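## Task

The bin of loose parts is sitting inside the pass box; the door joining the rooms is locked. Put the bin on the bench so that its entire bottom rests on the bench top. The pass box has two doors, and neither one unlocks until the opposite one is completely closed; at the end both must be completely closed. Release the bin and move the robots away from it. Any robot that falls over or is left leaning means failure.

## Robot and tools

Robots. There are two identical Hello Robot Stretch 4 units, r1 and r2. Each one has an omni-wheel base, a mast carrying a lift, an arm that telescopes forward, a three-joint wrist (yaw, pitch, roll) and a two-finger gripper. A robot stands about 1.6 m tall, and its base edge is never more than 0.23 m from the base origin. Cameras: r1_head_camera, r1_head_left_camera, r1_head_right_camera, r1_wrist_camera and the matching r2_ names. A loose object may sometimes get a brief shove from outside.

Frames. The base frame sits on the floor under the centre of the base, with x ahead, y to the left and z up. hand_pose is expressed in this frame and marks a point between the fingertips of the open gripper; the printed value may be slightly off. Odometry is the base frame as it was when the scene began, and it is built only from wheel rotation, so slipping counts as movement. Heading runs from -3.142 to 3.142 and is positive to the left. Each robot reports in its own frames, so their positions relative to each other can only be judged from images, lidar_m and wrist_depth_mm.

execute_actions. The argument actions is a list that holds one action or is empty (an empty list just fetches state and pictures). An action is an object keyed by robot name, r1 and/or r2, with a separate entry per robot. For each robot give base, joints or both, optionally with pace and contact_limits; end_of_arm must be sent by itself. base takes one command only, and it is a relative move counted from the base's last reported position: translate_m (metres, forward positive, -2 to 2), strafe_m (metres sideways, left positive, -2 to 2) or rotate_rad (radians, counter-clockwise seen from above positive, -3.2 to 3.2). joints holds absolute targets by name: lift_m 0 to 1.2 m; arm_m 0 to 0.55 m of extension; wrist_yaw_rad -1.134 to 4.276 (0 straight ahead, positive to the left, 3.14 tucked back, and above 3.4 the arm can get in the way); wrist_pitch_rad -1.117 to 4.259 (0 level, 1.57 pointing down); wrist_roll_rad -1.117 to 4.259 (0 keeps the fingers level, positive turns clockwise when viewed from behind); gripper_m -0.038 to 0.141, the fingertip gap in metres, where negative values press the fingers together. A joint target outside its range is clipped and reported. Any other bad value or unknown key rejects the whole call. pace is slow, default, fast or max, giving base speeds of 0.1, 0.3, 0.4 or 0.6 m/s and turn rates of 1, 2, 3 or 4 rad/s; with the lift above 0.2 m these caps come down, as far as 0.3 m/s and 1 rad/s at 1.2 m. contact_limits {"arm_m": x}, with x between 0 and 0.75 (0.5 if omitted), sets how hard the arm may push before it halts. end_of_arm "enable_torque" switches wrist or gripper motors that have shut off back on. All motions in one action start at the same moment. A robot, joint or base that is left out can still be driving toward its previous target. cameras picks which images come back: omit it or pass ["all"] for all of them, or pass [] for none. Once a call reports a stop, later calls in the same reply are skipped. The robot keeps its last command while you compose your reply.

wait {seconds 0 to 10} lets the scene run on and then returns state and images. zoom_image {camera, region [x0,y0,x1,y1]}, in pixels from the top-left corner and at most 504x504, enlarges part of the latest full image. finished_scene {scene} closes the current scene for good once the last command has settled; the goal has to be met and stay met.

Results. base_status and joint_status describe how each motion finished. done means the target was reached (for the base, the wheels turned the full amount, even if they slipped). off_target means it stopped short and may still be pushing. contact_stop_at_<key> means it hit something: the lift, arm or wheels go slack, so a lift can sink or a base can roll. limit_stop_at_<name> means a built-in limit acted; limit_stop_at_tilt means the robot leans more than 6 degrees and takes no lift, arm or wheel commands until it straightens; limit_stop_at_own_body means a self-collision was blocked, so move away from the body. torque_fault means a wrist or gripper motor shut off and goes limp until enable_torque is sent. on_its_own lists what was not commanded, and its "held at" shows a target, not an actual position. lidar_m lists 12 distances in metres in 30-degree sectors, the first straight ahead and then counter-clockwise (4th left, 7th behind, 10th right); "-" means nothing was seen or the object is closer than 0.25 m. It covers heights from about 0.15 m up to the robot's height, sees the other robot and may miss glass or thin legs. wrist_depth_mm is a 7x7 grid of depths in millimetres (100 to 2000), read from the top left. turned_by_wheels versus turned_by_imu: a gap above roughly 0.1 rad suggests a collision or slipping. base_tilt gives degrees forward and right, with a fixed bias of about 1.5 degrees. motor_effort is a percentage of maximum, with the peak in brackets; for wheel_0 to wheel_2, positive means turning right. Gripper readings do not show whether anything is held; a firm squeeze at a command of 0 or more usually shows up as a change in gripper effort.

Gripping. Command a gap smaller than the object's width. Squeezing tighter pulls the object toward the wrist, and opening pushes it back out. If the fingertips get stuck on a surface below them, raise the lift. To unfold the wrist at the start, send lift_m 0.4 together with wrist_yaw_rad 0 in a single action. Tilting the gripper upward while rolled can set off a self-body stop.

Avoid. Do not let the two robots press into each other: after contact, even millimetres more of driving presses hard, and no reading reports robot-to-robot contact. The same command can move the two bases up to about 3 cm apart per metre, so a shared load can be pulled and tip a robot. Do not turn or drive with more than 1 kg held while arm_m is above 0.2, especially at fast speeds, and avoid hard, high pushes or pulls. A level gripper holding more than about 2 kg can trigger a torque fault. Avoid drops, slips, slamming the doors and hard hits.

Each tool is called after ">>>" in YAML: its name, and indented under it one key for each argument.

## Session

>>> execute_actions:
  actions:
    - {"r1":{"joints":{"lift_m":0.4,"wrist_yaw_rad":0},"pace":"fast"},"r2":{"joints":{"lift_m":0.4,"wrist_yaw_rad":0},"pace":"fast"}}

Scene clock: 2.37 s.
r1.base_odometry: x=+0.000 y=+0.000 heading=+0.000 (m, m, rad; r1's odometry frame)
r1.turned_by_wheels: +0.000 (rad since the last result)
r1.turned_by_imu: -0.001 (rad since the last result)
r1.base_tilt: forward=-0.2 right=+0.0 (deg)
r1.lidar_m: 2.21 1.74 2.74 2.51 1.39 1.17 1.19 1.06 0.89 0.85 1.05 1.12
r1.base_status: not commanded
r1.joint_positions: lift_m=+0.400 arm_m=-0.003 wrist_yaw_rad=+0.000 wrist_pitch_rad=+0.020 wrist_roll_rad=-0.003 gripper_m=+0.057
r1.joint_status: all done
r1.motor_effort: lift_m=+25(26) arm_m=+0(0) wrist_yaw_rad=-3(9) wrist_pitch_rad=-6(7) wrist_roll_rad=-2(2) gripper_m=-5(4) wheel_0=+0(0) wheel_1=+0(0) wheel_2=+0(0) (%)
r1.hand_pose: x=+0.4568 y=-0.0873 z=+0.5722 quat_wxyz=(+1.000, -0.002, +0.010, +0.000) (m; r1's base frame)
r1.wrist_depth_mm: - - - - - - 1464 / - - - - - 866 1397 / - - - - - 866 866 / - - - - - - 1983 / - - - - - - 1983 / 1808 1708 204 1661 200 1661 1661 / 1281 1229 1255 - 1308 1160 1160
r2.base_odometry: x=+0.000 y=+0.000 heading=+0.000 (m, m, rad; r2's odometry frame)
r2.turned_by_wheels: +0.000 (rad since the last result)
r2.turned_by_imu: -0.001 (rad since the last result)
r2.base_tilt: forward=-0.5 right=-1.0 (deg)
r2.lidar_m: 0.93 0.89 1.00 1.29 1.27 1.42 2.22 3.38 1.66 1.69 1.68 1.15
r2.base_status: not commanded
r2.joint_positions: lift_m=+0.400 arm_m=-0.001 wrist_yaw_rad=+0.000 wrist_pitch_rad=+0.003 wrist_roll_rad=+0.016 gripper_m=+0.057
r2.joint_status: all done
r2.motor_effort: lift_m=+22(24) arm_m=-1(1) wrist_yaw_rad=-4(7) wrist_pitch_rad=-6(7) wrist_roll_rad=-1(0) gripper_m=-3(5) wheel_0=+0(0) wheel_1=+0(0) wheel_2=+0(0) (%)
r2.hand_pose: x=+0.4584 y=-0.0873 z=+0.5769 quat_wxyz=(+1.000, +0.008, +0.002, +0.000) (m; r2's base frame)
r2.wrist_depth_mm: 627 676 723 778 854 931 1025 / 627 683 732 788 866 960 1025 / 640 676 732 798 854 960 1025 / 647 691 741 809 878 960 1060 / 647 691 723 809 854 976 1078 / 647 699 202 788 200 976 1078 / 654 691 741 - 904 960 1078
pictures: r1_head_camera, r1_head_left_camera, r1_head_right_camera, r1_wrist_camera, r2_head_camera, r2_head_left_camera, r2_head_right_camera, r2_wrist_camera
Images, in order (width x height): r1_head_camera 420x560, r1_head_left_camera 420x672, r1_head_right_camera 420x672, r1_wrist_camera 616x392, r2_head_camera 420x560, r2_head_left_camera 420x672, r2_head_right_camera 420x672, r2_wrist_camera 616x392.

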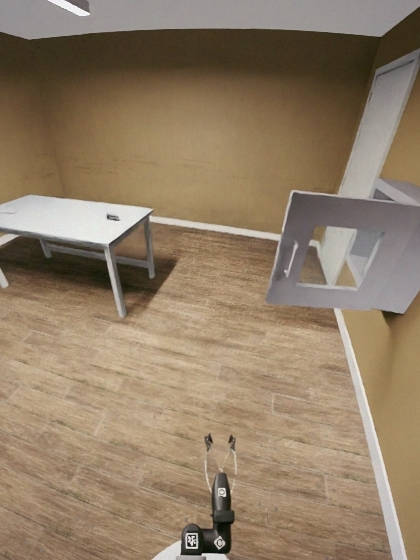

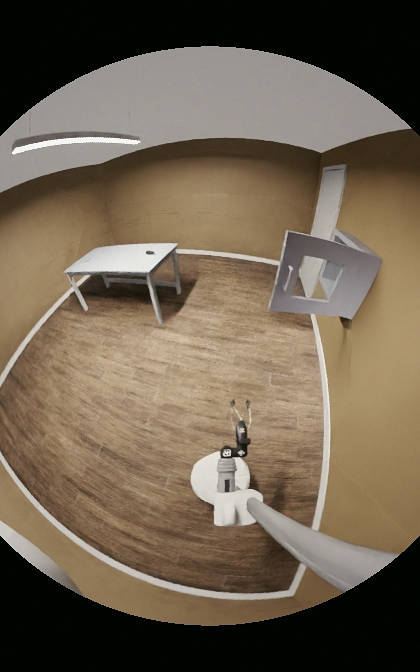

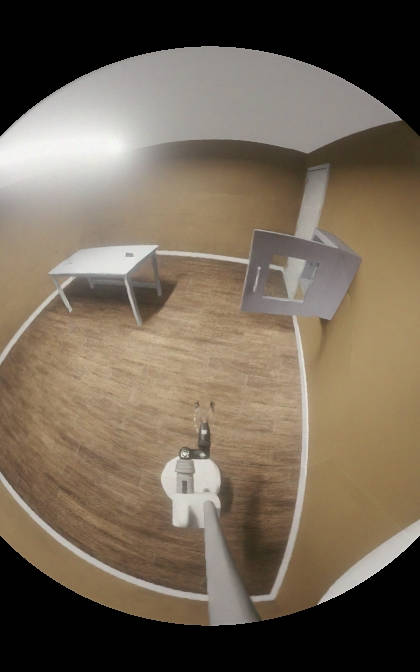

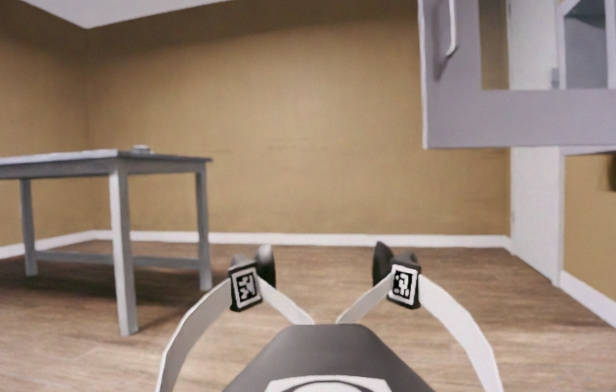

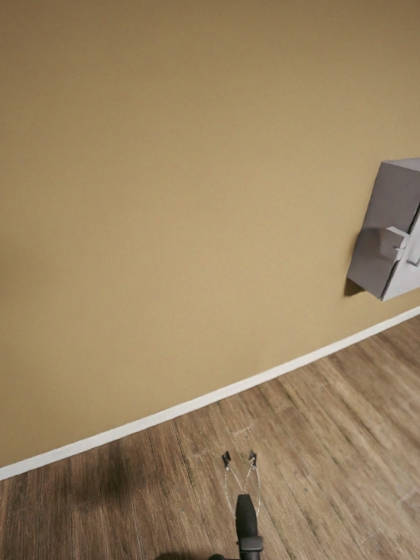

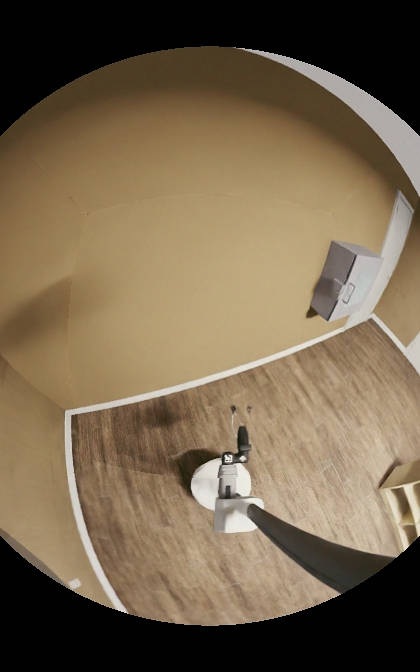

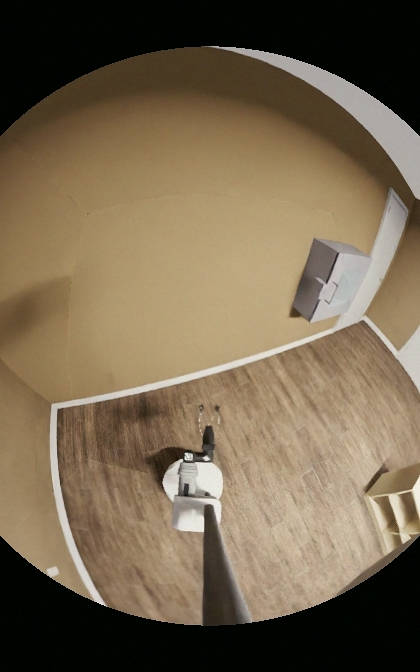

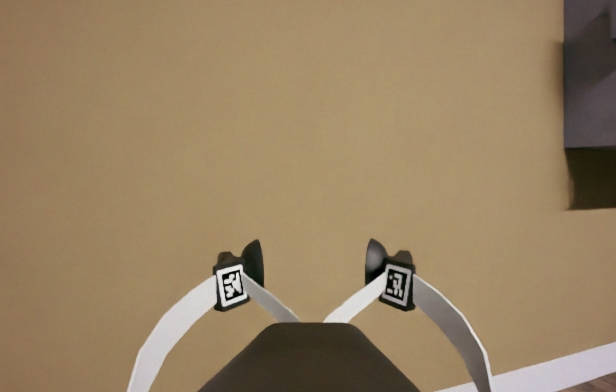

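>>> execute_actions:
  actions:
    - {"r1":{"base":{"translate_m":1.68},"pace":"max"}}
  cameras: []

>>> execute_actions:
  actions:
    - {"r1":{"base":{"rotate_rad":-1.8},"joints":{"lift_m":0.85,"wrist_pitch_rad":0.4,"gripper_m":0.141},"pace":"fast"}}
  cameras: ["r1_head_camera","r1_wrist_camera"]

Scene clock: 8.07 s.
r1.base_odometry: x=+1.680 y=+0.000 heading=+0.000 (m, m, rad; r1's odometry frame)
r1.turned_by_wheels: +0.000 (rad since the last result)
r1.turned_by_imu: -0.004 (rad since the last result)
r1.base_tilt: forward=-0.2 right=-0.1 (deg)
r1.lidar_m: 1.93 0.76 0.64 0.61 3.32 2.81 2.73 0.62 0.77 1.04 1.47 1.95
r1.base_status: done
r1.joint_positions: lift_m=+0.400 arm_m=-0.003 wrist_yaw_rad=+0.000 wrist_pitch_rad=+0.020 wrist_roll_rad=-0.003 gripper_m=+0.057
r1.joint_status: not commanded
r1.motor_effort: lift_m=+23(25) arm_m=+0(0) wrist_yaw_rad=-2(2) wrist_pitch_rad=-6(6) wrist_roll_rad=-2(2) gripper_m=+0(2) wheel_0=-1(6) wheel_1=+0(5) wheel_2=+0(14) (%)
r1.hand_pose: x=+0.4568 y=-0.0874 z=+0.5724 quat_wxyz=(+1.000, -0.002, +0.010, +0.000) (m; r1's base frame)
r1.wrist_depth_mm: - 1983 1921 1756 1708 1576 1464 / - - 1863 1808 1708 1618 1537 / - - 1921 1808 1756 1618 1537 / - - 1921 1863 1708 1618 1576 / - - 1983 1808 1708 1661 1576 / 1808 1863 204 1661 199 1618 1499 / 1255 1308 1255 - 1308 1160 1182
r2.base_odometry: x=+0.000 y=+0.000 heading=+0.000 (m, m, rad; r2's odometry frame)
r2.turned_by_wheels: +0.000 (rad since the last result)
r2.turned_by_imu: -0.001 (rad since the last result)
r2.base_tilt: forward=-0.5 right=-1.0 (deg)
r2.lidar_m: 0.92 0.90 1.00 1.28 1.27 1.40 2.21 3.37 1.66 1.70 1.70 1.15
r2.base_status: not commanded
r2.joint_positions: lift_m=+0.400 arm_m=-0.001 wrist_yaw_rad=+0.000 wrist_pitch_rad=+0.003 wrist_roll_rad=+0.016 gripper_m=+0.057
r2.joint_status: not commanded
r2.motor_effort: lift_m=+23(23) arm_m=-1(1) wrist_yaw_rad=-3(4) wrist_pitch_rad=-7(5) wrist_roll_rad=+2(1) gripper_m=-4(3) wheel_0=+0(0) wheel_1=+0(0) wheel_2=+0(0) (%)
r2.hand_pose: x=+0.4584 y=-0.0873 z=+0.5769 quat_wxyz=(+1.000, +0.008, +0.002, +0.000) (m; r2's base frame)
r2.wrist_depth_mm: 627 676 723 778 854 931 1008 / 634 683 732 788 854 931 1025 / 640 683 732 788 866 960 1025 / 647 691 741 798 866 960 1060 / 647 699 732 798 854 976 1078 / 654 683 202 798 200 991 1098 / 654 691 741 - 917 960 1098
pictures: none
No camera images: the call's "cameras" was empty. Leave "cameras" out to get every camera's image.

Scene clock: 10.27 s.
r1.base_odometry: x=+1.680 y=+0.000 heading=-1.800 (m, m, rad; r1's odometry frame)
r1.turned_by_wheels: -1.800 (rad since the last result)
r1.turned_by_imu: -1.789 (rad since the last result)
r1.base_tilt: forward=-0.3 right=+0.0 (deg)
r1.lidar_m: 1.05 1.10 1.81 1.94 2.03 0.66 0.64 0.68 2.88 2.75 0.65 0.64
r1.base_status: done
r1.joint_positions: lift_m=+0.850 arm_m=-0.003 wrist_yaw_rad=+0.000 wrist_pitch_rad=+0.402 wrist_roll_rad=-0.003 gripper_m=+0.141
r1.joint_status: all done
r1.motor_effort: lift_m=+25(27) arm_m=+0(0) wrist_yaw_rad=-2(3) wrist_pitch_rad=-5(7) wrist_roll_rad=-2(2) gripper_m=+2(5) wheel_0=+0(7) wheel_1=-1(12) wheel_2=-1(6) (%)
r1.hand_pose: x=+0.4338 y=-0.0874 z=+0.9150 quat_wxyz=(+0.980, -0.002, +0.200, +0.000) (m; r1's base frame)
r1.wrist_depth_mm: 946 854 1205 - 831 917 946 / 1008 820 1160 - 878 976 1008 / 1098 1078 1042 1078 904 1042 1042 / 1182 1182 1160 1182 1138 634 1118 / 1229 1229 1229 1255 1229 549 480 / 1397 1366 1366 1336 1336 1336 917 / 1308 1308 1336 - 1281 1229 1229
r2.base_odometry: x=+0.000 y=+0.000 heading=+0.000 (m, m, rad; r2's odometry frame)
r2.turned_by_wheels: +0.000 (rad since the last result)
r2.turned_by_imu: +0.000 (rad since the last result)
r2.base_tilt: forward=-0.5 right=-1.1 (deg)
r2.lidar_m: 0.90 0.89 1.00 1.31 1.27 1.42 2.20 3.38 1.64 1.72 1.72 1.14
r2.base_status: not commanded
r2.joint_positions: lift_m=+0.400 arm_m=-0.001 wrist_yaw_rad=+0.000 wrist_pitch_rad=+0.003 wrist_roll_rad=+0.016 gripper_m=+0.057
r2.joint_status: not commanded
r2.motor_effort: lift_m=+23(23) arm_m=-1(1) wrist_yaw_rad=-2(3) wrist_pitch_rad=-7(5) wrist_roll_rad=+1(0) gripper_m=-3(3) wheel_0=+0(0) wheel_1=+0(0) wheel_2=+0(0) (%)
r2.hand_pose: x=+0.4584 y=-0.0873 z=+0.5769 quat_wxyz=(+1.000, +0.008, +0.002, +0.000) (m; r2's base frame)
r2.wrist_depth_mm: 627 668 723 788 854 946 1008 / 634 676 723 788 866 946 1025 / 634 683 732 798 866 946 1025 / 640 683 741 798 866 960 1060 / 647 691 732 809 854 960 1078 / 647 691 202 788 199 976 1078 / 654 683 741 - 917 960 1078
pictures: r1_head_camera, r1_wrist_camera
Images, in order (width x height): r1_head_camera 420x560, r1_wrist_camera 616x392.

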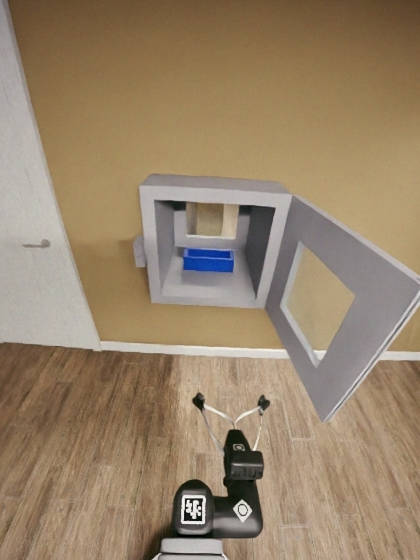

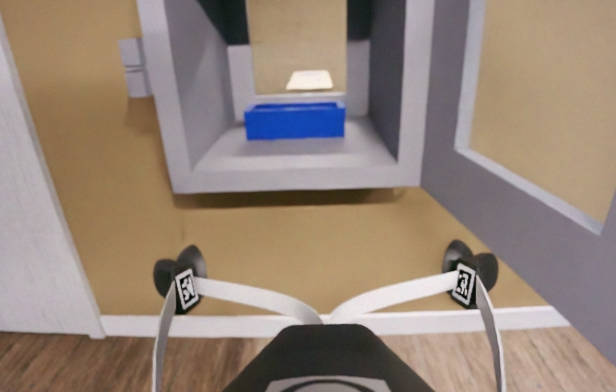

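>>> execute_actions:
  actions:
    - {"r1":{"base":{"translate_m":0.68},"joints":{"lift_m":0.97,"wrist_pitch_rad":0.7},"pace":"fast"}}
  cameras: ["r1_head_camera","r1_wrist_camera"]

Scene clock: 14.47 s.
r1.base_odometry: x=+1.525 y=-0.662 heading=-1.800 (m, m, rad; r1's odometry frame)
r1.turned_by_wheels: +0.000 (rad since the last result)
r1.turned_by_imu: -0.003 (rad since the last result)
r1.base_tilt: forward=-0.2 right=-0.1 (deg)
r1.lidar_m: 0.36 0.40 0.86 1.93 2.02 1.37 1.30 3.85 0.43 0.36 0.39 0.38
r1.base_status: done
r1.joint_positions: lift_m=+0.970 arm_m=-0.003 wrist_yaw_rad=+0.000 wrist_pitch_rad=+0.702 wrist_roll_rad=-0.003 gripper_m=+0.141
r1.joint_status: all done
r1.motor_effort: lift_m=+25(27) arm_m=-1(1) wrist_yaw_rad=-1(1) wrist_pitch_rad=-5(7) wrist_roll_rad=-2(2) gripper_m=+0(1) wheel_0=-2(5) wheel_1=-1(8) wheel_2=+0(12) (%)
r1.hand_pose: x=+0.3887 y=-0.0874 z=+0.9616 quat_wxyz=(+0.939, -0.001, +0.344, +0.001) (m; r1's base frame)
r1.wrist_depth_mm: 413 591 - - 676 410 291 / 410 591 759 768 732 415 293 / 415 591 627 609 691 424 291 / 397 580 535 530 569 430 294 / 402 512 521 521 517 345 296 / 399 449 433 427 424 370 304 / 394 402 413 - 397 379 329
r2.base_odometry: x=+0.000 y=+0.000 heading=+0.000 (m, m, rad; r2's odometry frame)
r2.turned_by_wheels: +0.000 (rad since the last result)
r2.turned_by_imu: -0.001 (rad since the last result)
r2.base_tilt: forward=-0.4 right=-1.0 (deg)
r2.lidar_m: 0.92 0.90 1.00 1.30 1.27 1.39 2.19 3.39 1.64 1.70 1.68 1.13
r2.base_status: not commanded
r2.joint_positions: lift_m=+0.400 arm_m=-0.001 wrist_yaw_rad=+0.000 wrist_pitch_rad=+0.003 wrist_roll_rad=+0.016 gripper_m=+0.057
r2.joint_status: not commanded
r2.motor_effort: lift_m=+22(23) arm_m=-1(1) wrist_yaw_rad=-4(3) wrist_pitch_rad=-7(7) wrist_roll_rad=+1(2) gripper_m=-5(7) wheel_0=+0(0) wheel_1=+0(0) wheel_2=+0(0) (%)
r2.hand_pose: x=+0.4584 y=-0.0873 z=+0.5769 quat_wxyz=(+1.000, +0.008, +0.002, +0.000) (m; r2's base frame)
r2.wrist_depth_mm: 627 668 723 788 854 931 1025 / 634 676 732 788 866 946 1042 / 640 683 732 798 866 960 1025 / 640 683 741 798 878 960 1060 / 647 691 723 809 854 976 1078 / 647 691 202 798 200 991 1098 / 654 683 741 - 917 946 1078
pictures: r1_head_camera, r1_wrist_camera
Images, in order (width x height): r1_head_camera 420x560, r1_wrist_camera 616x392.

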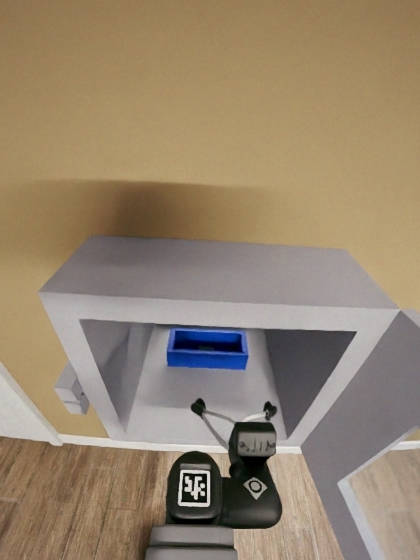

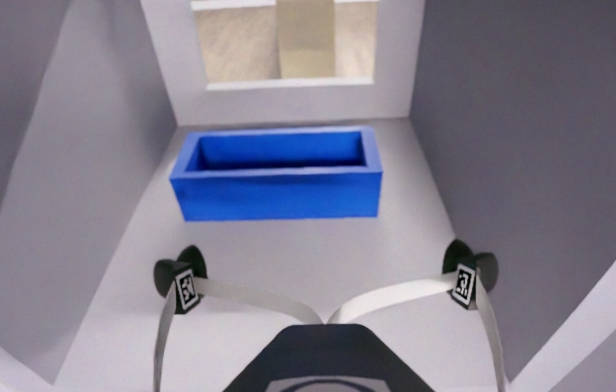

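>>> execute_actions:
  actions:
    - {"r1":{"base":{"strafe_m":0.04},"joints":{"wrist_pitch_rad":1.55,"wrist_roll_rad":1.57,"arm_m":0.53},"contact_limits":{"arm_m":0.15},"pace":"slow"}}
  cameras: ["r1_head_camera","r1_wrist_camera"]

Scene clock: 18.00 s.
r1.base_odometry: x=+1.564 y=-0.671 heading=-1.801 (m, m, rad; r1's odometry frame)
r1.turned_by_wheels: +0.000 (rad since the last result)
r1.turned_by_imu: +0.003 (rad since the last result)
r1.base_tilt: forward=-0.2 right=+0.0 (deg)
r1.lidar_m: 0.34 0.39 0.89 1.89 2.00 1.38 1.34 3.88 0.47 0.41 0.42 0.39
r1.base_status: done
r1.joint_positions: lift_m=+0.970 arm_m=+0.192 wrist_yaw_rad=+0.000 wrist_pitch_rad=+1.550 wrist_roll_rad=+1.570 gripper_m=+0.141
r1.joint_status: arm_m contact_stop (moved +0.195 of +0.533); the others done
r1.on_its_own: arm_m is slack since a contact_stop (your +0.530 is given up)
r1.motor_effort: lift_m=+24(25) arm_m=+0(16) wrist_yaw_rad=-2(3) wrist_pitch_rad=+0(3) wrist_roll_rad=-2(7) gripper_m=-1(3) wheel_0=-1(6) wheel_1=+3(8) wheel_2=-6(11) (%)
r1.contact_limits: arm_m 0.15
r1.hand_pose: x=+0.3692 y=-0.0874 z=+0.8595 quat_wxyz=(+0.506, +0.505, +0.495, -0.494) (m; r1's base frame)
r1.wrist_depth_mm: 351 345 336 1060 1060 1042 1025 / 351 347 340 1078 1078 1042 1042 / 351 347 338 1098 1060 1042 1042 / 349 353 347 377 1078 854 854 / 357 353 347 353 1078 866 878 / 351 355 349 342 1118 866 1060 / 345 362 355 - 1118 1098 1060
r2.base_odometry: x=+0.000 y=+0.000 heading=+0.000 (m, m, rad; r2's odometry frame)
r2.turned_by_wheels: +0.000 (rad since the last result)
r2.turned_by_imu: -0.001 (rad since the last result)
r2.base_tilt: forward=-0.5 right=-0.9 (deg)
r2.lidar_m: 0.92 0.90 1.01 1.29 1.26 1.41 2.23 3.37 1.67 1.72 1.72 1.14
r2.base_status: not commanded
r2.joint_positions: lift_m=+0.400 arm_m=-0.001 wrist_yaw_rad=+0.000 wrist_pitch_rad=+0.003 wrist_roll_rad=+0.016 gripper_m=+0.057
r2.joint_status: not commanded
r2.motor_effort: lift_m=+22(23) arm_m=-1(1) wrist_yaw_rad=-4(3) wrist_pitch_rad=-7(5) wrist_roll_rad=+0(1) gripper_m=-3(3) wheel_0=+0(0) wheel_1=+0(0) wheel_2=+0(0) (%)
r2.hand_pose: x=+0.4584 y=-0.0873 z=+0.5769 quat_wxyz=(+1.000, +0.008, +0.002, +0.000) (m; r2's base frame)
r2.wrist_depth_mm: 627 676 732 788 854 931 1008 / 634 676 723 788 854 946 1008 / 634 683 741 798 866 946 1042 / 640 691 741 798 866 960 1060 / 647 691 723 809 854 960 1078 / 654 699 202 798 200 991 1098 / 647 683 741 - 904 960 1078
pictures: r1_head_camera, r1_wrist_camera
Images, in order (width x height): r1_head_camera 420x560, r1_wrist_camera 616x392.

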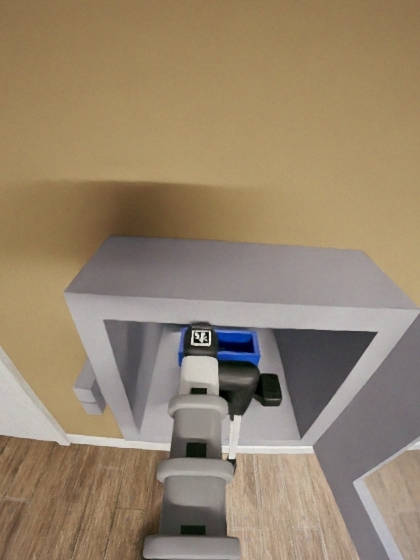

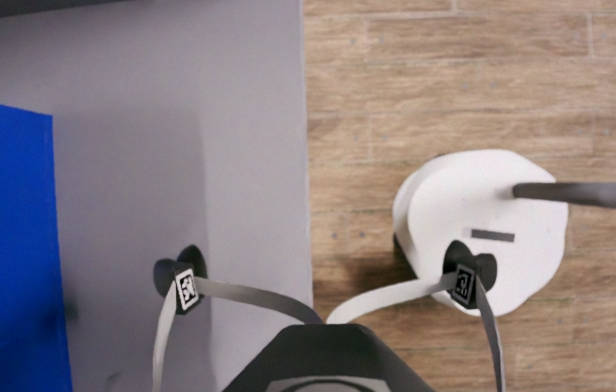

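>>> execute_actions:
  actions:
    - {"r1":{"joints":{"wrist_pitch_rad":1.2,"lift_m":0.93,"arm_m":0.18}}}
  cameras: []

>>> execute_actions:
  actions:
    - {"r1":{"joints":{"arm_m":0.36},"contact_limits":{"arm_m":0.15},"pace":"slow"}}
  cameras: ["r1_head_camera","r1_wrist_camera"]

Scene clock: 19.87 s.
r1.base_odometry: x=+1.564 y=-0.671 heading=-1.800 (m, m, rad; r1's odometry frame)
r1.turned_by_wheels: +0.000 (rad since the last result)
r1.turned_by_imu: +0.000 (rad since the last result)
r1.base_tilt: forward=-0.2 right=-0.1 (deg)
r1.lidar_m: 0.37 0.39 0.88 1.89 1.98 1.38 1.32 3.88 0.49 0.43 0.43 0.40
r1.base_status: not commanded
r1.joint_positions: lift_m=+0.930 arm_m=+0.181 wrist_yaw_rad=+0.000 wrist_pitch_rad=+1.201 wrist_roll_rad=+1.570 gripper_m=+0.141
r1.joint_status: all done
r1.motor_effort: lift_m=+16(24) arm_m=-7(7) wrist_yaw_rad=-1(2) wrist_pitch_rad=-3(6) wrist_roll_rad=-2(2) gripper_m=+2(1) wheel_0=-1(2) wheel_1=+1(3) wheel_2=+0(6) (%)
r1.hand_pose: x=+0.4563 y=-0.0874 z=+0.8396 quat_wxyz=(+0.584, +0.583, +0.400, -0.399) (m; r1's base frame)
r1.wrist_depth_mm: 407 402 362 320 290 931 854 / 477 404 364 325 294 946 866 / 355 330 368 329 296 917 878 / 377 345 368 330 298 946 788 / 379 329 368 332 300 931 723 / 377 327 364 320 294 931 891 / 375 355 377 - 297 960 917
r2.base_odometry: x=+0.000 y=+0.000 heading=+0.000 (m, m, rad; r2's odometry frame)
r2.turned_by_wheels: +0.000 (rad since the last result)
r2.turned_by_imu: +0.000 (rad since the last result)
r2.base_tilt: forward=-0.5 right=-1.0 (deg)
r2.lidar_m: 0.92 0.90 1.00 1.30 1.26 1.43 2.23 3.38 1.66 1.71 1.75 1.15
r2.base_status: not commanded
r2.joint_positions: lift_m=+0.400 arm_m=-0.001 wrist_yaw_rad=+0.000 wrist_pitch_rad=+0.003 wrist_roll_rad=+0.016 gripper_m=+0.057
r2.joint_status: not commanded
r2.motor_effort: lift_m=+22(23) arm_m=-1(1) wrist_yaw_rad=-4(3) wrist_pitch_rad=-6(7) wrist_roll_rad=+1(1) gripper_m=-4(3) wheel_0=+0(0) wheel_1=+0(0) wheel_2=+0(0) (%)
r2.hand_pose: x=+0.4584 y=-0.0873 z=+0.5769 quat_wxyz=(+1.000, +0.008, +0.002, +0.000) (m; r2's base frame)
r2.wrist_depth_mm: 627 676 723 788 854 931 1008 / 634 676 723 788 854 946 1008 / 634 691 732 788 878 960 1042 / 647 683 741 788 866 960 1060 / 647 691 732 809 854 976 1078 / 654 691 202 788 200 976 1098 / 654 683 741 - 917 976 1098
pictures: none
No camera images: the call's "cameras" was empty. Leave "cameras" out to get every camera's image.

Scene clock: 22.93 s.
r1.base_odometry: x=+1.564 y=-0.671 heading=-1.800 (m, m, rad; r1's odometry frame)
r1.turned_by_wheels: +0.000 (rad since the last result)
r1.turned_by_imu: -0.001 (rad since the last result)
r1.base_tilt: forward=-0.2 right=-0.1 (deg)
r1.lidar_m: 0.37 0.38 0.88 1.90 2.01 1.36 1.31 3.87 0.45 0.41 0.43 0.38
r1.base_status: not commanded
r1.joint_positions: lift_m=+0.930 arm_m=+0.359 wrist_yaw_rad=+0.000 wrist_pitch_rad=+1.201 wrist_roll_rad=+1.570 gripper_m=+0.141
r1.joint_status: all done
r1.motor_effort: lift_m=+16(16) arm_m=+7(8) wrist_yaw_rad=-1(1) wrist_pitch_rad=-2(3) wrist_roll_rad=-1(2) gripper_m=+2(2) wheel_0=-1(1) wheel_1=+1(1) wheel_2=+0(0) (%)
r1.contact_limits: arm_m 0.15
r1.hand_pose: x=+0.6340 y=-0.0874 z=+0.8396 quat_wxyz=(+0.584, +0.583, +0.400, -0.399) (m; r1's base frame)
r1.wrist_depth_mm: 362 399 357 320 291 264 247 / 368 413 267 250 293 266 249 / 375 404 319 273 296 267 252 / 387 413 317 271 298 268 253 / 379 418 306 270 300 262 254 / 379 421 298 235 294 266 255 / 387 418 314 - 296 276 257
r2.base_odometry: x=+0.000 y=+0.000 heading=+0.000 (m, m, rad; r2's odometry frame)
r2.turned_by_wheels: +0.000 (rad since the last result)
r2.turned_by_imu: -0.001 (rad since the last result)
r2.base_tilt: forward=-0.5 right=-0.9 (deg)
r2.lidar_m: 0.90 0.90 0.98 1.29 1.28 1.39 2.21 3.37 1.64 1.72 1.72 1.16
r2.base_status: not commanded
r2.joint_positions: lift_m=+0.400 arm_m=-0.001 wrist_yaw_rad=+0.000 wrist_pitch_rad=+0.003 wrist_roll_rad=+0.016 gripper_m=+0.057
r2.joint_status: not commanded
r2.motor_effort: lift_m=+23(23) arm_m=-1(1) wrist_yaw_rad=-3(3) wrist_pitch_rad=-7(7) wrist_roll_rad=+0(0) gripper_m=-5(5) wheel_0=+0(0) wheel_1=+0(0) wheel_2=+0(1) (%)
r2.hand_pose: x=+0.4584 y=-0.0873 z=+0.5769 quat_wxyz=(+1.000, +0.008, +0.002, +0.000) (m; r2's base frame)
r2.wrist_depth_mm: 627 676 715 788 842 931 1008 / 627 676 732 788 854 931 1025 / 640 683 732 798 866 960 1025 / 640 683 741 809 878 960 1060 / 647 691 732 798 854 960 1078 / 647 691 202 788 200 991 1078 / 647 683 732 - 904 960 1078
pictures: r1_head_camera, r1_wrist_camera
Images, in order (width x height): r1_head_camera 420x560, r1_wrist_camera 616x392.

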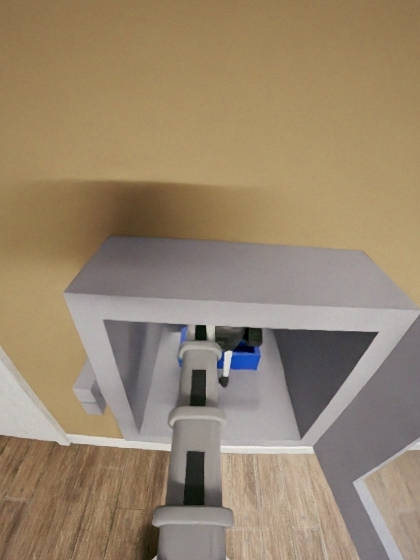

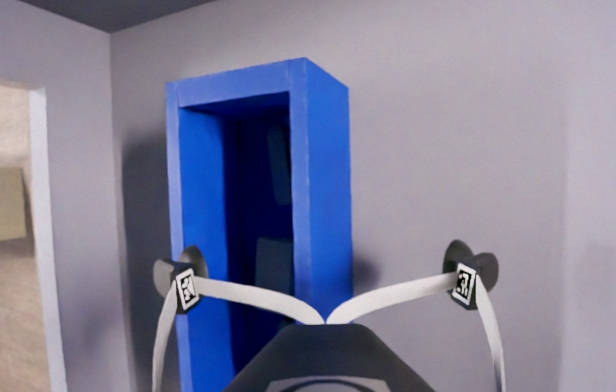

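>>> execute_actions:
  actions:
    - {"r1":{"joints":{"arm_m":0.46,"wrist_pitch_rad":1.33},"contact_limits":{"arm_m":0.15},"pace":"slow"}}
  cameras: ["r1_wrist_camera"]

Scene clock: 25.87 s.
r1.base_odometry: x=+1.564 y=-0.671 heading=-1.800 (m, m, rad; r1's odometry frame)
r1.turned_by_wheels: +0.000 (rad since the last result)
r1.turned_by_imu: -0.001 (rad since the last result)
r1.base_tilt: forward=-0.3 right=+0.0 (deg)
r1.lidar_m: 0.37 0.40 0.88 1.90 1.99 1.38 1.31 3.86 0.48 0.41 0.43 0.39
r1.base_status: not commanded
r1.joint_positions: lift_m=+0.930 arm_m=+0.459 wrist_yaw_rad=-0.001 wrist_pitch_rad=+1.333 wrist_roll_rad=+1.570 gripper_m=+0.141
r1.joint_status: all done
r1.motor_effort: lift_m=+17(16) arm_m=+7(7) wrist_yaw_rad=+0(0) wrist_pitch_rad=-7(9) wrist_roll_rad=-2(2) gripper_m=+2(1) wheel_0=-1(1) wheel_1=+1(1) wheel_2=+0(0) (%)
r1.contact_limits: arm_m 0.15
r1.hand_pose: x=+0.6976 y=-0.0875 z=+0.8282 quat_wxyz=(+0.556, +0.556, +0.437, -0.437) (m; r1's base frame)
r1.wrist_depth_mm: 304 351 327 300 283 266 252 / 309 355 237 217 285 266 255 / 306 353 277 293 286 271 257 / 307 357 276 298 289 271 256 / 306 359 255 285 289 268 260 / 304 364 244 213 276 270 263 / 312 366 281 - 290 278 264
r2.base_odometry: x=+0.000 y=+0.000 heading=+0.000 (m, m, rad; r2's odometry frame)
r2.turned_by_wheels: +0.000 (rad since the last result)
r2.turned_by_imu: -0.001 (rad since the last result)
r2.base_tilt: forward=-0.6 right=-1.1 (deg)
r2.lidar_m: 0.90 0.90 0.99 1.29 1.27 1.41 2.20 3.38 1.65 1.71 1.71 1.15
r2.base_status: not commanded
r2.joint_positions: lift_m=+0.400 arm_m=-0.001 wrist_yaw_rad=+0.000 wrist_pitch_rad=+0.003 wrist_roll_rad=+0.016 gripper_m=+0.057
r2.joint_status: not commanded
r2.motor_effort: lift_m=+22(22) arm_m=-1(1) wrist_yaw_rad=-3(2) wrist_pitch_rad=-5(6) wrist_roll_rad=+1(0) gripper_m=-4(4) wheel_0=+0(0) wheel_1=+0(0) wheel_2=+0(0) (%)
r2.hand_pose: x=+0.4584 y=-0.0873 z=+0.5769 quat_wxyz=(+1.000, +0.008, +0.002, +0.000) (m; r2's base frame)
r2.wrist_depth_mm: 627 676 723 788 854 931 1008 / 634 683 732 788 866 946 1008 / 640 683 732 798 866 946 1025 / 640 691 741 809 878 960 1078 / 647 691 723 809 854 976 1078 / 654 683 202 798 200 976 1078 / 654 683 741 - 904 960 1098
pictures: r1_wrist_camera
Images, in order (width x height): r1_wrist_camera 616x392.

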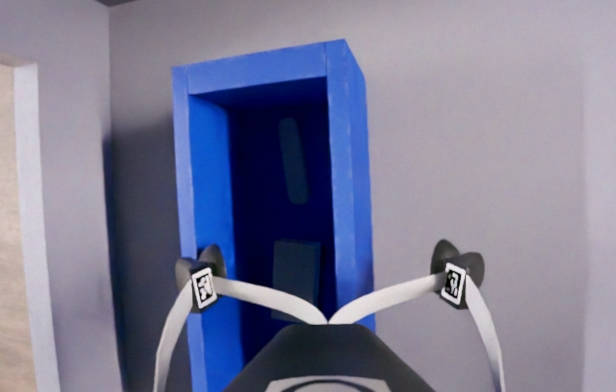

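>>> execute_actions:
  actions:
    - {"r1":{"joints":{"arm_m":0.39,"lift_m":0.94}}}
  cameras: []

>>> execute_actions:
  actions:
    - {"r1":{"joints":{"arm_m":0.445,"wrist_pitch_rad":1.15},"contact_limits":{"arm_m":0.15},"pace":"slow"}}
  cameras: ["r1_wrist_camera"]

Scene clock: 28.30 s.
r1.base_odometry: x=+1.564 y=-0.671 heading=-1.800 (m, m, rad; r1's odometry frame)
r1.turned_by_wheels: +0.000 (rad since the last result)
r1.turned_by_imu: -0.001 (rad since the last result)
r1.base_tilt: forward=-0.3 right=-0.1 (deg)
r1.lidar_m: 0.36 0.38 0.88 1.90 2.02 1.38 1.31 3.86 0.48 0.41 0.42 0.40
r1.base_status: not commanded
r1.joint_positions: lift_m=+0.940 arm_m=+0.391 wrist_yaw_rad=+0.000 wrist_pitch_rad=+1.331 wrist_roll_rad=+1.570 gripper_m=+0.141
r1.joint_status: all done
r1.motor_effort: lift_m=+25(25) arm_m=-7(6) wrist_yaw_rad=-2(1) wrist_pitch_rad=-1(6) wrist_roll_rad=-2(2) gripper_m=+2(2) wheel_0=-1(1) wheel_1=+1(1) wheel_2=-1(0) (%)
r1.hand_pose: x=+0.6307 y=-0.0874 z=+0.8376 quat_wxyz=(+0.557, +0.556, +0.437, -0.436) (m; r1's base frame)
r1.wrist_depth_mm: 373 366 338 314 291 273 260 / 377 359 247 314 297 276 263 / 375 304 324 314 300 278 265 / 370 304 334 317 300 281 266 / 370 286 297 314 303 274 267 / 370 296 244 256 297 279 270 / 366 309 330 - 303 286 273
r2.base_odometry: x=+0.000 y=+0.000 heading=+0.000 (m, m, rad; r2's odometry frame)
r2.turned_by_wheels: +0.000 (rad since the last result)
r2.turned_by_imu: -0.001 (rad since the last result)
r2.base_tilt: forward=-0.4 right=-1.0 (deg)
r2.lidar_m: 0.91 0.90 1.00 1.29 1.26 1.41 2.23 3.38 1.64 1.70 1.72 1.15
r2.base_status: not commanded
r2.joint_positions: lift_m=+0.400 arm_m=-0.001 wrist_yaw_rad=+0.000 wrist_pitch_rad=+0.003 wrist_roll_rad=+0.016 gripper_m=+0.057
r2.joint_status: not commanded
r2.motor_effort: lift_m=+23(23) arm_m=-1(1) wrist_yaw_rad=-4(3) wrist_pitch_rad=-6(6) wrist_roll_rad=-1(1) gripper_m=-3(4) wheel_0=+0(0) wheel_1=+0(0) wheel_2=+0(0) (%)
r2.hand_pose: x=+0.4584 y=-0.0873 z=+0.5769 quat_wxyz=(+1.000, +0.008, +0.002, +0.000) (m; r2's base frame)
r2.wrist_depth_mm: 627 676 723 778 854 931 1008 / 634 676 723 788 866 946 1025 / 634 683 732 788 866 960 1042 / 647 691 741 809 878 976 1060 / 647 691 723 809 854 960 1078 / 654 683 202 788 200 976 1078 / 654 691 741 - 904 960 1098
pictures: none
No camera images: the call's "cameras" was empty. Leave "cameras" out to get every camera's image.

Scene clock: 30.07 s.
r1.base_odometry: x=+1.564 y=-0.671 heading=-1.800 (m, m, rad; r1's odometry frame)
r1.turned_by_wheels: +0.000 (rad since the last result)
r1.turned_by_imu: +0.000 (rad since the last result)
r1.base_tilt: forward=-0.3 right=-0.1 (deg)
r1.lidar_m: 0.36 0.39 0.88 1.89 2.00 1.38 1.32 3.89 0.46 0.42 0.41 0.39
r1.base_status: not commanded
r1.joint_positions: lift_m=+0.940 arm_m=+0.444 wrist_yaw_rad=+0.000 wrist_pitch_rad=+1.151 wrist_roll_rad=+1.570 gripper_m=+0.141
r1.joint_status: all done
r1.motor_effort: lift_m=+25(25) arm_m=+7(7) wrist_yaw_rad=-3(1) wrist_pitch_rad=-3(5) wrist_roll_rad=-2(3) gripper_m=+4(1) wheel_0=-1(1) wheel_1=+1(1) wheel_2=+0(1) (%)
r1.contact_limits: arm_m 0.15
r1.hand_pose: x=+0.7322 y=-0.0874 z=+0.8544 quat_wxyz=(+0.593, +0.593, +0.385, -0.385) (m; r1's base frame)
r1.wrist_depth_mm: 274 338 387 340 297 273 253 / 1808 355 389 252 230 274 254 / 1921 368 394 320 291 279 256 / 1863 368 402 320 300 279 258 / 1921 359 394 300 279 270 260 / 1983 362 389 266 221 274 264 / - 382 404 - 222 286 263
r2.base_odometry: x=+0.000 y=+0.000 heading=+0.000 (m, m, rad; r2's odometry frame)
r2.turned_by_wheels: +0.000 (rad since the last result)
r2.turned_by_imu: +0.000 (rad since the last result)
r2.base_tilt: forward=-0.5 right=-0.9 (deg)
r2.lidar_m: 0.92 0.88 1.01 1.27 1.27 1.40 2.23 3.39 1.65 1.71 1.68 1.14
r2.base_status: not commanded
r2.joint_positions: lift_m=+0.400 arm_m=-0.001 wrist_yaw_rad=+0.000 wrist_pitch_rad=+0.003 wrist_roll_rad=+0.016 gripper_m=+0.057
r2.joint_status: not commanded
r2.motor_effort: lift_m=+23(23) arm_m=-1(1) wrist_yaw_rad=-3(3) wrist_pitch_rad=-6(5) wrist_roll_rad=+0(0) gripper_m=-3(4) wheel_0=+0(0) wheel_1=+0(0) wheel_2=+0(1) (%)
r2.hand_pose: x=+0.4584 y=-0.0873 z=+0.5769 quat_wxyz=(+1.000, +0.008, +0.002, +0.000) (m; r2's base frame)
r2.wrist_depth_mm: 634 676 723 778 854 931 1025 / 634 676 732 788 854 960 1025 / 640 683 741 788 866 960 1042 / 647 683 741 809 878 960 1060 / 647 691 723 809 854 976 1078 / 647 691 202 798 200 976 1078 / 654 683 741 - 904 960 1078
pictures: r1_wrist_camera
Images, in order (width x height): r1_wrist_camera 616x392.

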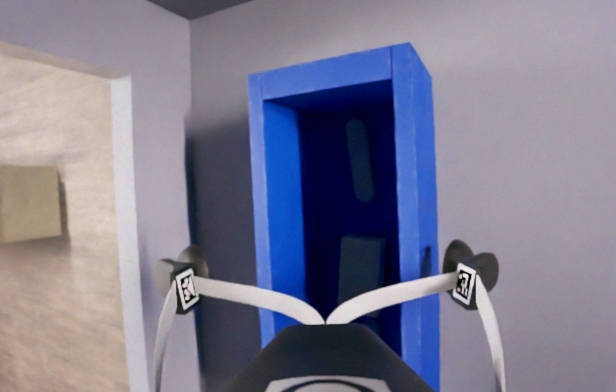

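>>> execute_actions:
  actions:
    - {"r1":{"joints":{"lift_m":0.895},"pace":"slow"}}
  cameras: ["r1_wrist_camera"]

>>> execute_actions:
  actions:
    - {"r1":{"joints":{"arm_m":0.485,"wrist_pitch_rad":1.3},"pace":"fast"}}
  cameras: ["r1_wrist_camera"]

>>> execute_actions:
  actions:
    - {"r1":{"joints":{"arm_m":0.525,"wrist_pitch_rad":1.52},"pace":"fast"}}
  cameras: ["r1_wrist_camera"]

Scene clock: 32.30 s.
r1.base_odometry: x=+1.564 y=-0.671 heading=-1.800 (m, m, rad; r1's odometry frame)
r1.turned_by_wheels: +0.000 (rad since the last result)
r1.turned_by_imu: -0.001 (rad since the last result)
r1.base_tilt: forward=-0.2 right=-0.1 (deg)
r1.lidar_m: 0.36 0.38 0.88 1.89 1.98 1.40 1.31 3.87 0.47 0.42 0.42 0.38
r1.base_status: not commanded
r1.joint_positions: lift_m=+0.895 arm_m=+0.444 wrist_yaw_rad=+0.000 wrist_pitch_rad=+1.151 wrist_roll_rad=+1.570 gripper_m=+0.141
r1.joint_status: all done
r1.motor_effort: lift_m=+15(24) arm_m=+7(7) wrist_yaw_rad=+0(1) wrist_pitch_rad=-3(3) wrist_roll_rad=-2(2) gripper_m=+1(0) wheel_0=-1(1) wheel_1=+1(1) wheel_2=+0(0) (%)
r1.hand_pose: x=+0.7322 y=-0.0874 z=+0.8102 quat_wxyz=(+0.593, +0.593, +0.385, -0.385) (m; r1's base frame)
r1.wrist_depth_mm: 274 338 334 281 206 234 216 / 1808 340 242 224 205 237 220 / 1808 342 255 281 232 238 223 / 1756 342 254 285 225 240 224 / 1808 338 230 281 222 234 224 / 1921 327 236 244 183 236 225 / 1863 327 359 - 219 244 227
r2.base_odometry: x=+0.000 y=+0.000 heading=+0.000 (m, m, rad; r2's odometry frame)
r2.turned_by_wheels: +0.000 (rad since the last result)
r2.turned_by_imu: -0.001 (rad since the last result)
r2.base_tilt: forward=-0.5 right=-1.1 (deg)
r2.lidar_m: 0.91 0.90 1.01 1.29 1.26 1.38 2.21 3.38 1.65 1.70 1.72 1.17
r2.base_status: not commanded
r2.joint_positions: lift_m=+0.400 arm_m=-0.001 wrist_yaw_rad=+0.000 wrist_pitch_rad=+0.003 wrist_roll_rad=+0.016 gripper_m=+0.057
r2.joint_status: not commanded
r2.motor_effort: lift_m=+23(22) arm_m=-1(1) wrist_yaw_rad=-3(4) wrist_pitch_rad=-4(6) wrist_roll_rad=-1(1) gripper_m=-4(3) wheel_0=+0(0) wheel_1=+0(0) wheel_2=+0(0) (%)
r2.hand_pose: x=+0.4584 y=-0.0873 z=+0.5769 quat_wxyz=(+1.000, +0.008, +0.002, +0.000) (m; r2's base frame)
r2.wrist_depth_mm: 634 676 723 778 854 931 1008 / 634 676 732 788 854 946 1008 / 640 683 741 798 866 946 1025 / 640 683 732 809 878 960 1078 / 647 691 732 809 866 960 1078 / 647 691 201 788 200 976 1078 / 654 691 741 - 904 960 1098
pictures: r1_wrist_camera
Images, in order (width x height): r1_wrist_camera 616x392.

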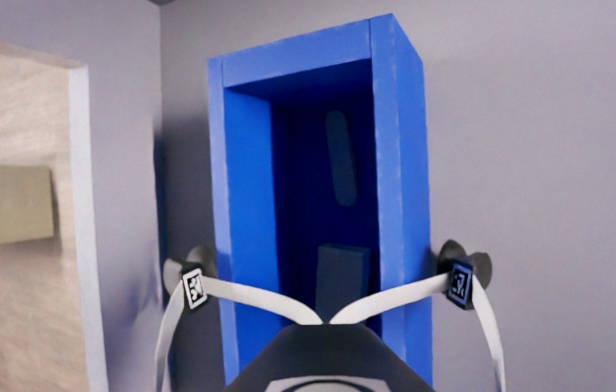

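Scene clock: 33.10 s.
r1.base_odometry: x=+1.564 y=-0.671 heading=-1.800 (m, m, rad; r1's odometry frame)
r1.turned_by_wheels: +0.000 (rad since the last result)
r1.turned_by_imu: +0.000 (rad since the last result)
r1.base_tilt: forward=-0.3 right=-0.1 (deg)
r1.lidar_m: 0.37 0.40 0.86 1.90 2.01 1.37 1.29 3.89 0.47 0.40 0.43 0.39
r1.base_status: not commanded
r1.joint_positions: lift_m=+0.895 arm_m=+0.484 wrist_yaw_rad=-0.001 wrist_pitch_rad=+1.302 wrist_roll_rad=+1.570 gripper_m=+0.141
r1.joint_status: all done
r1.motor_effort: lift_m=+16(16) arm_m=+7(8) wrist_yaw_rad=+1(4) wrist_pitch_rad=-4(29) wrist_roll_rad=-2(2) gripper_m=+1(1) wheel_0=-1(1) wheel_1=+1(1) wheel_2=-2(2) (%)
r1.hand_pose: x=+0.7312 y=-0.0875 z=+0.7955 quat_wxyz=(+0.563, +0.562, +0.428, -0.428) (m; r1's base frame)
r1.wrist_depth_mm: 271 319 289 183 181 234 222 / 271 319 206 226 246 235 224 / 272 319 234 258 250 237 227 / 271 324 230 267 249 240 228 / 271 327 227 268 252 234 229 / 271 327 211 231 176 236 230 / 276 324 236 - 255 244 232
r2.base_odometry: x=+0.000 y=+0.000 heading=+0.000 (m, m, rad; r2's odometry frame)
r2.turned_by_wheels: +0.000 (rad since the last result)
r2.turned_by_imu: +0.000 (rad since the last result)
r2.base_tilt: forward=-0.5 right=-0.9 (deg)
r2.lidar_m: 0.91 0.90 1.02 1.27 1.26 1.39 2.21 3.37 1.64 1.69 1.68 1.14
r2.base_status: not commanded
r2.joint_positions: lift_m=+0.400 arm_m=-0.001 wrist_yaw_rad=+0.000 wrist_pitch_rad=+0.003 wrist_roll_rad=+0.016 gripper_m=+0.057
r2.joint_status: not commanded
r2.motor_effort: lift_m=+23(23) arm_m=-1(1) wrist_yaw_rad=-2(2) wrist_pitch_rad=-6(8) wrist_roll_rad=+1(0) gripper_m=-5(5) wheel_0=+0(0) wheel_1=+0(0) wheel_2=+0(0) (%)
r2.hand_pose: x=+0.4584 y=-0.0873 z=+0.5769 quat_wxyz=(+1.000, +0.008, +0.002, +0.000) (m; r2's base frame)
r2.wrist_depth_mm: 627 668 723 778 854 931 1008 / 634 676 732 788 866 946 1025 / 634 683 732 798 878 946 1025 / 634 683 741 798 878 976 1060 / 647 691 723 809 854 976 1078 / 654 691 202 788 200 976 1098 / 654 683 741 - 917 976 1098
pictures: r1_wrist_camera
Images, in order (width x height): r1_wrist_camera 616x392.

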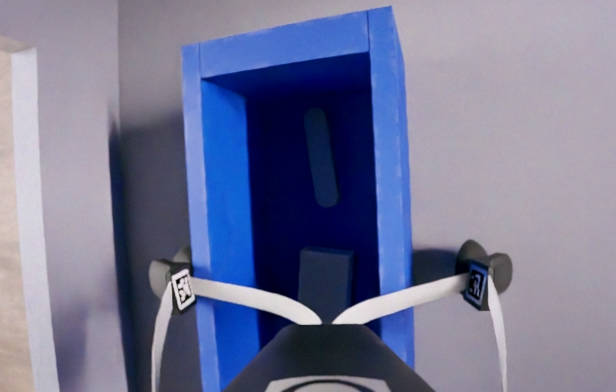

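Scene clock: 34.00 s.
r1.base_odometry: x=+1.564 y=-0.671 heading=-1.800 (m, m, rad; r1's odometry frame)
r1.turned_by_wheels: +0.000 (rad since the last result)
r1.turned_by_imu: +0.000 (rad since the last result)
r1.base_tilt: forward=-0.3 right=-0.1 (deg)
r1.lidar_m: 0.36 0.39 0.85 1.89 2.00 1.36 1.32 3.86 0.46 0.43 0.41 0.39
r1.base_status: not commanded
r1.joint_positions: lift_m=+0.896 arm_m=+0.524 wrist_yaw_rad=+0.001 wrist_pitch_rad=+1.511 wrist_roll_rad=+1.570 gripper_m=+0.141
r1.joint_status: all done
r1.on_its_own: wrist_pitch_rad is at rest, and its effort (+27) is outside its rest range (-23 to +23)
r1.motor_effort: lift_m=+12(16) arm_m=+6(9) wrist_yaw_rad=-4(11) wrist_pitch_rad=+27(73) wrist_roll_rad=-1(0) gripper_m=-3(4) wheel_0=-1(1) wheel_1=+1(2) wheel_2=+1(2) (%)
r1.hand_pose: x=+0.7123 y=-0.0874 z=+0.7860 quat_wxyz=(+0.515, +0.514, +0.485, -0.484) (m; r1's base frame)
r1.wrist_depth_mm: 285 278 181 175 171 247 243 / 286 281 195 228 206 251 244 / 287 281 216 254 251 251 247 / 281 285 214 257 252 252 249 / 286 286 211 257 255 253 250 / 286 291 188 229 176 253 251 / 282 293 219 - 260 259 253
r2.base_odometry: x=+0.000 y=+0.000 heading=+0.000 (m, m, rad; r2's odometry frame)
r2.turned_by_wheels: +0.000 (rad since the last result)
r2.turned_by_imu: +0.000 (rad since the last result)
r2.base_tilt: forward=-0.4 right=-1.0 (deg)
r2.lidar_m: 0.92 0.90 1.00 1.29 1.25 1.40 2.23 3.39 1.64 1.69 1.68 1.13
r2.base_status: not commanded
r2.joint_positions: lift_m=+0.400 arm_m=-0.001 wrist_yaw_rad=+0.000 wrist_pitch_rad=+0.003 wrist_roll_rad=+0.016 gripper_m=+0.057
r2.joint_status: not commanded
r2.motor_effort: lift_m=+23(22) arm_m=-1(1) wrist_yaw_rad=-3(3) wrist_pitch_rad=-6(7) wrist_roll_rad=-1(0) gripper_m=-4(4) wheel_0=+0(0) wheel_1=+0(0) wheel_2=+0(0) (%)
r2.hand_pose: x=+0.4584 y=-0.0873 z=+0.5769 quat_wxyz=(+1.000, +0.008, +0.002, +0.000) (m; r2's base frame)
r2.wrist_depth_mm: 634 676 723 778 854 931 1008 / 634 676 723 778 866 931 1008 / 640 683 741 798 854 946 1025 / 640 683 741 798 878 960 1078 / 647 691 732 809 854 976 1078 / 654 683 202 798 200 991 1078 / 647 676 741 - 904 960 1098
pictures: r1_wrist_camera
Images, in order (width x height): r1_wrist_camera 616x392.

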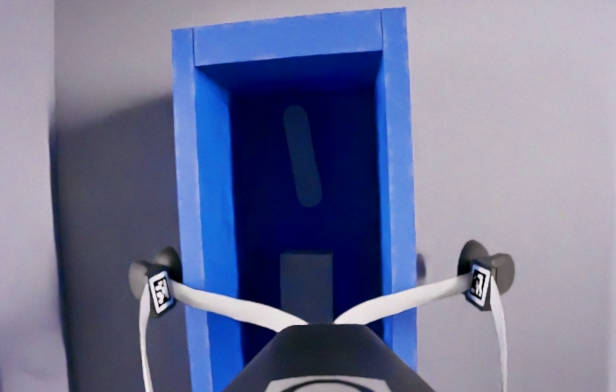

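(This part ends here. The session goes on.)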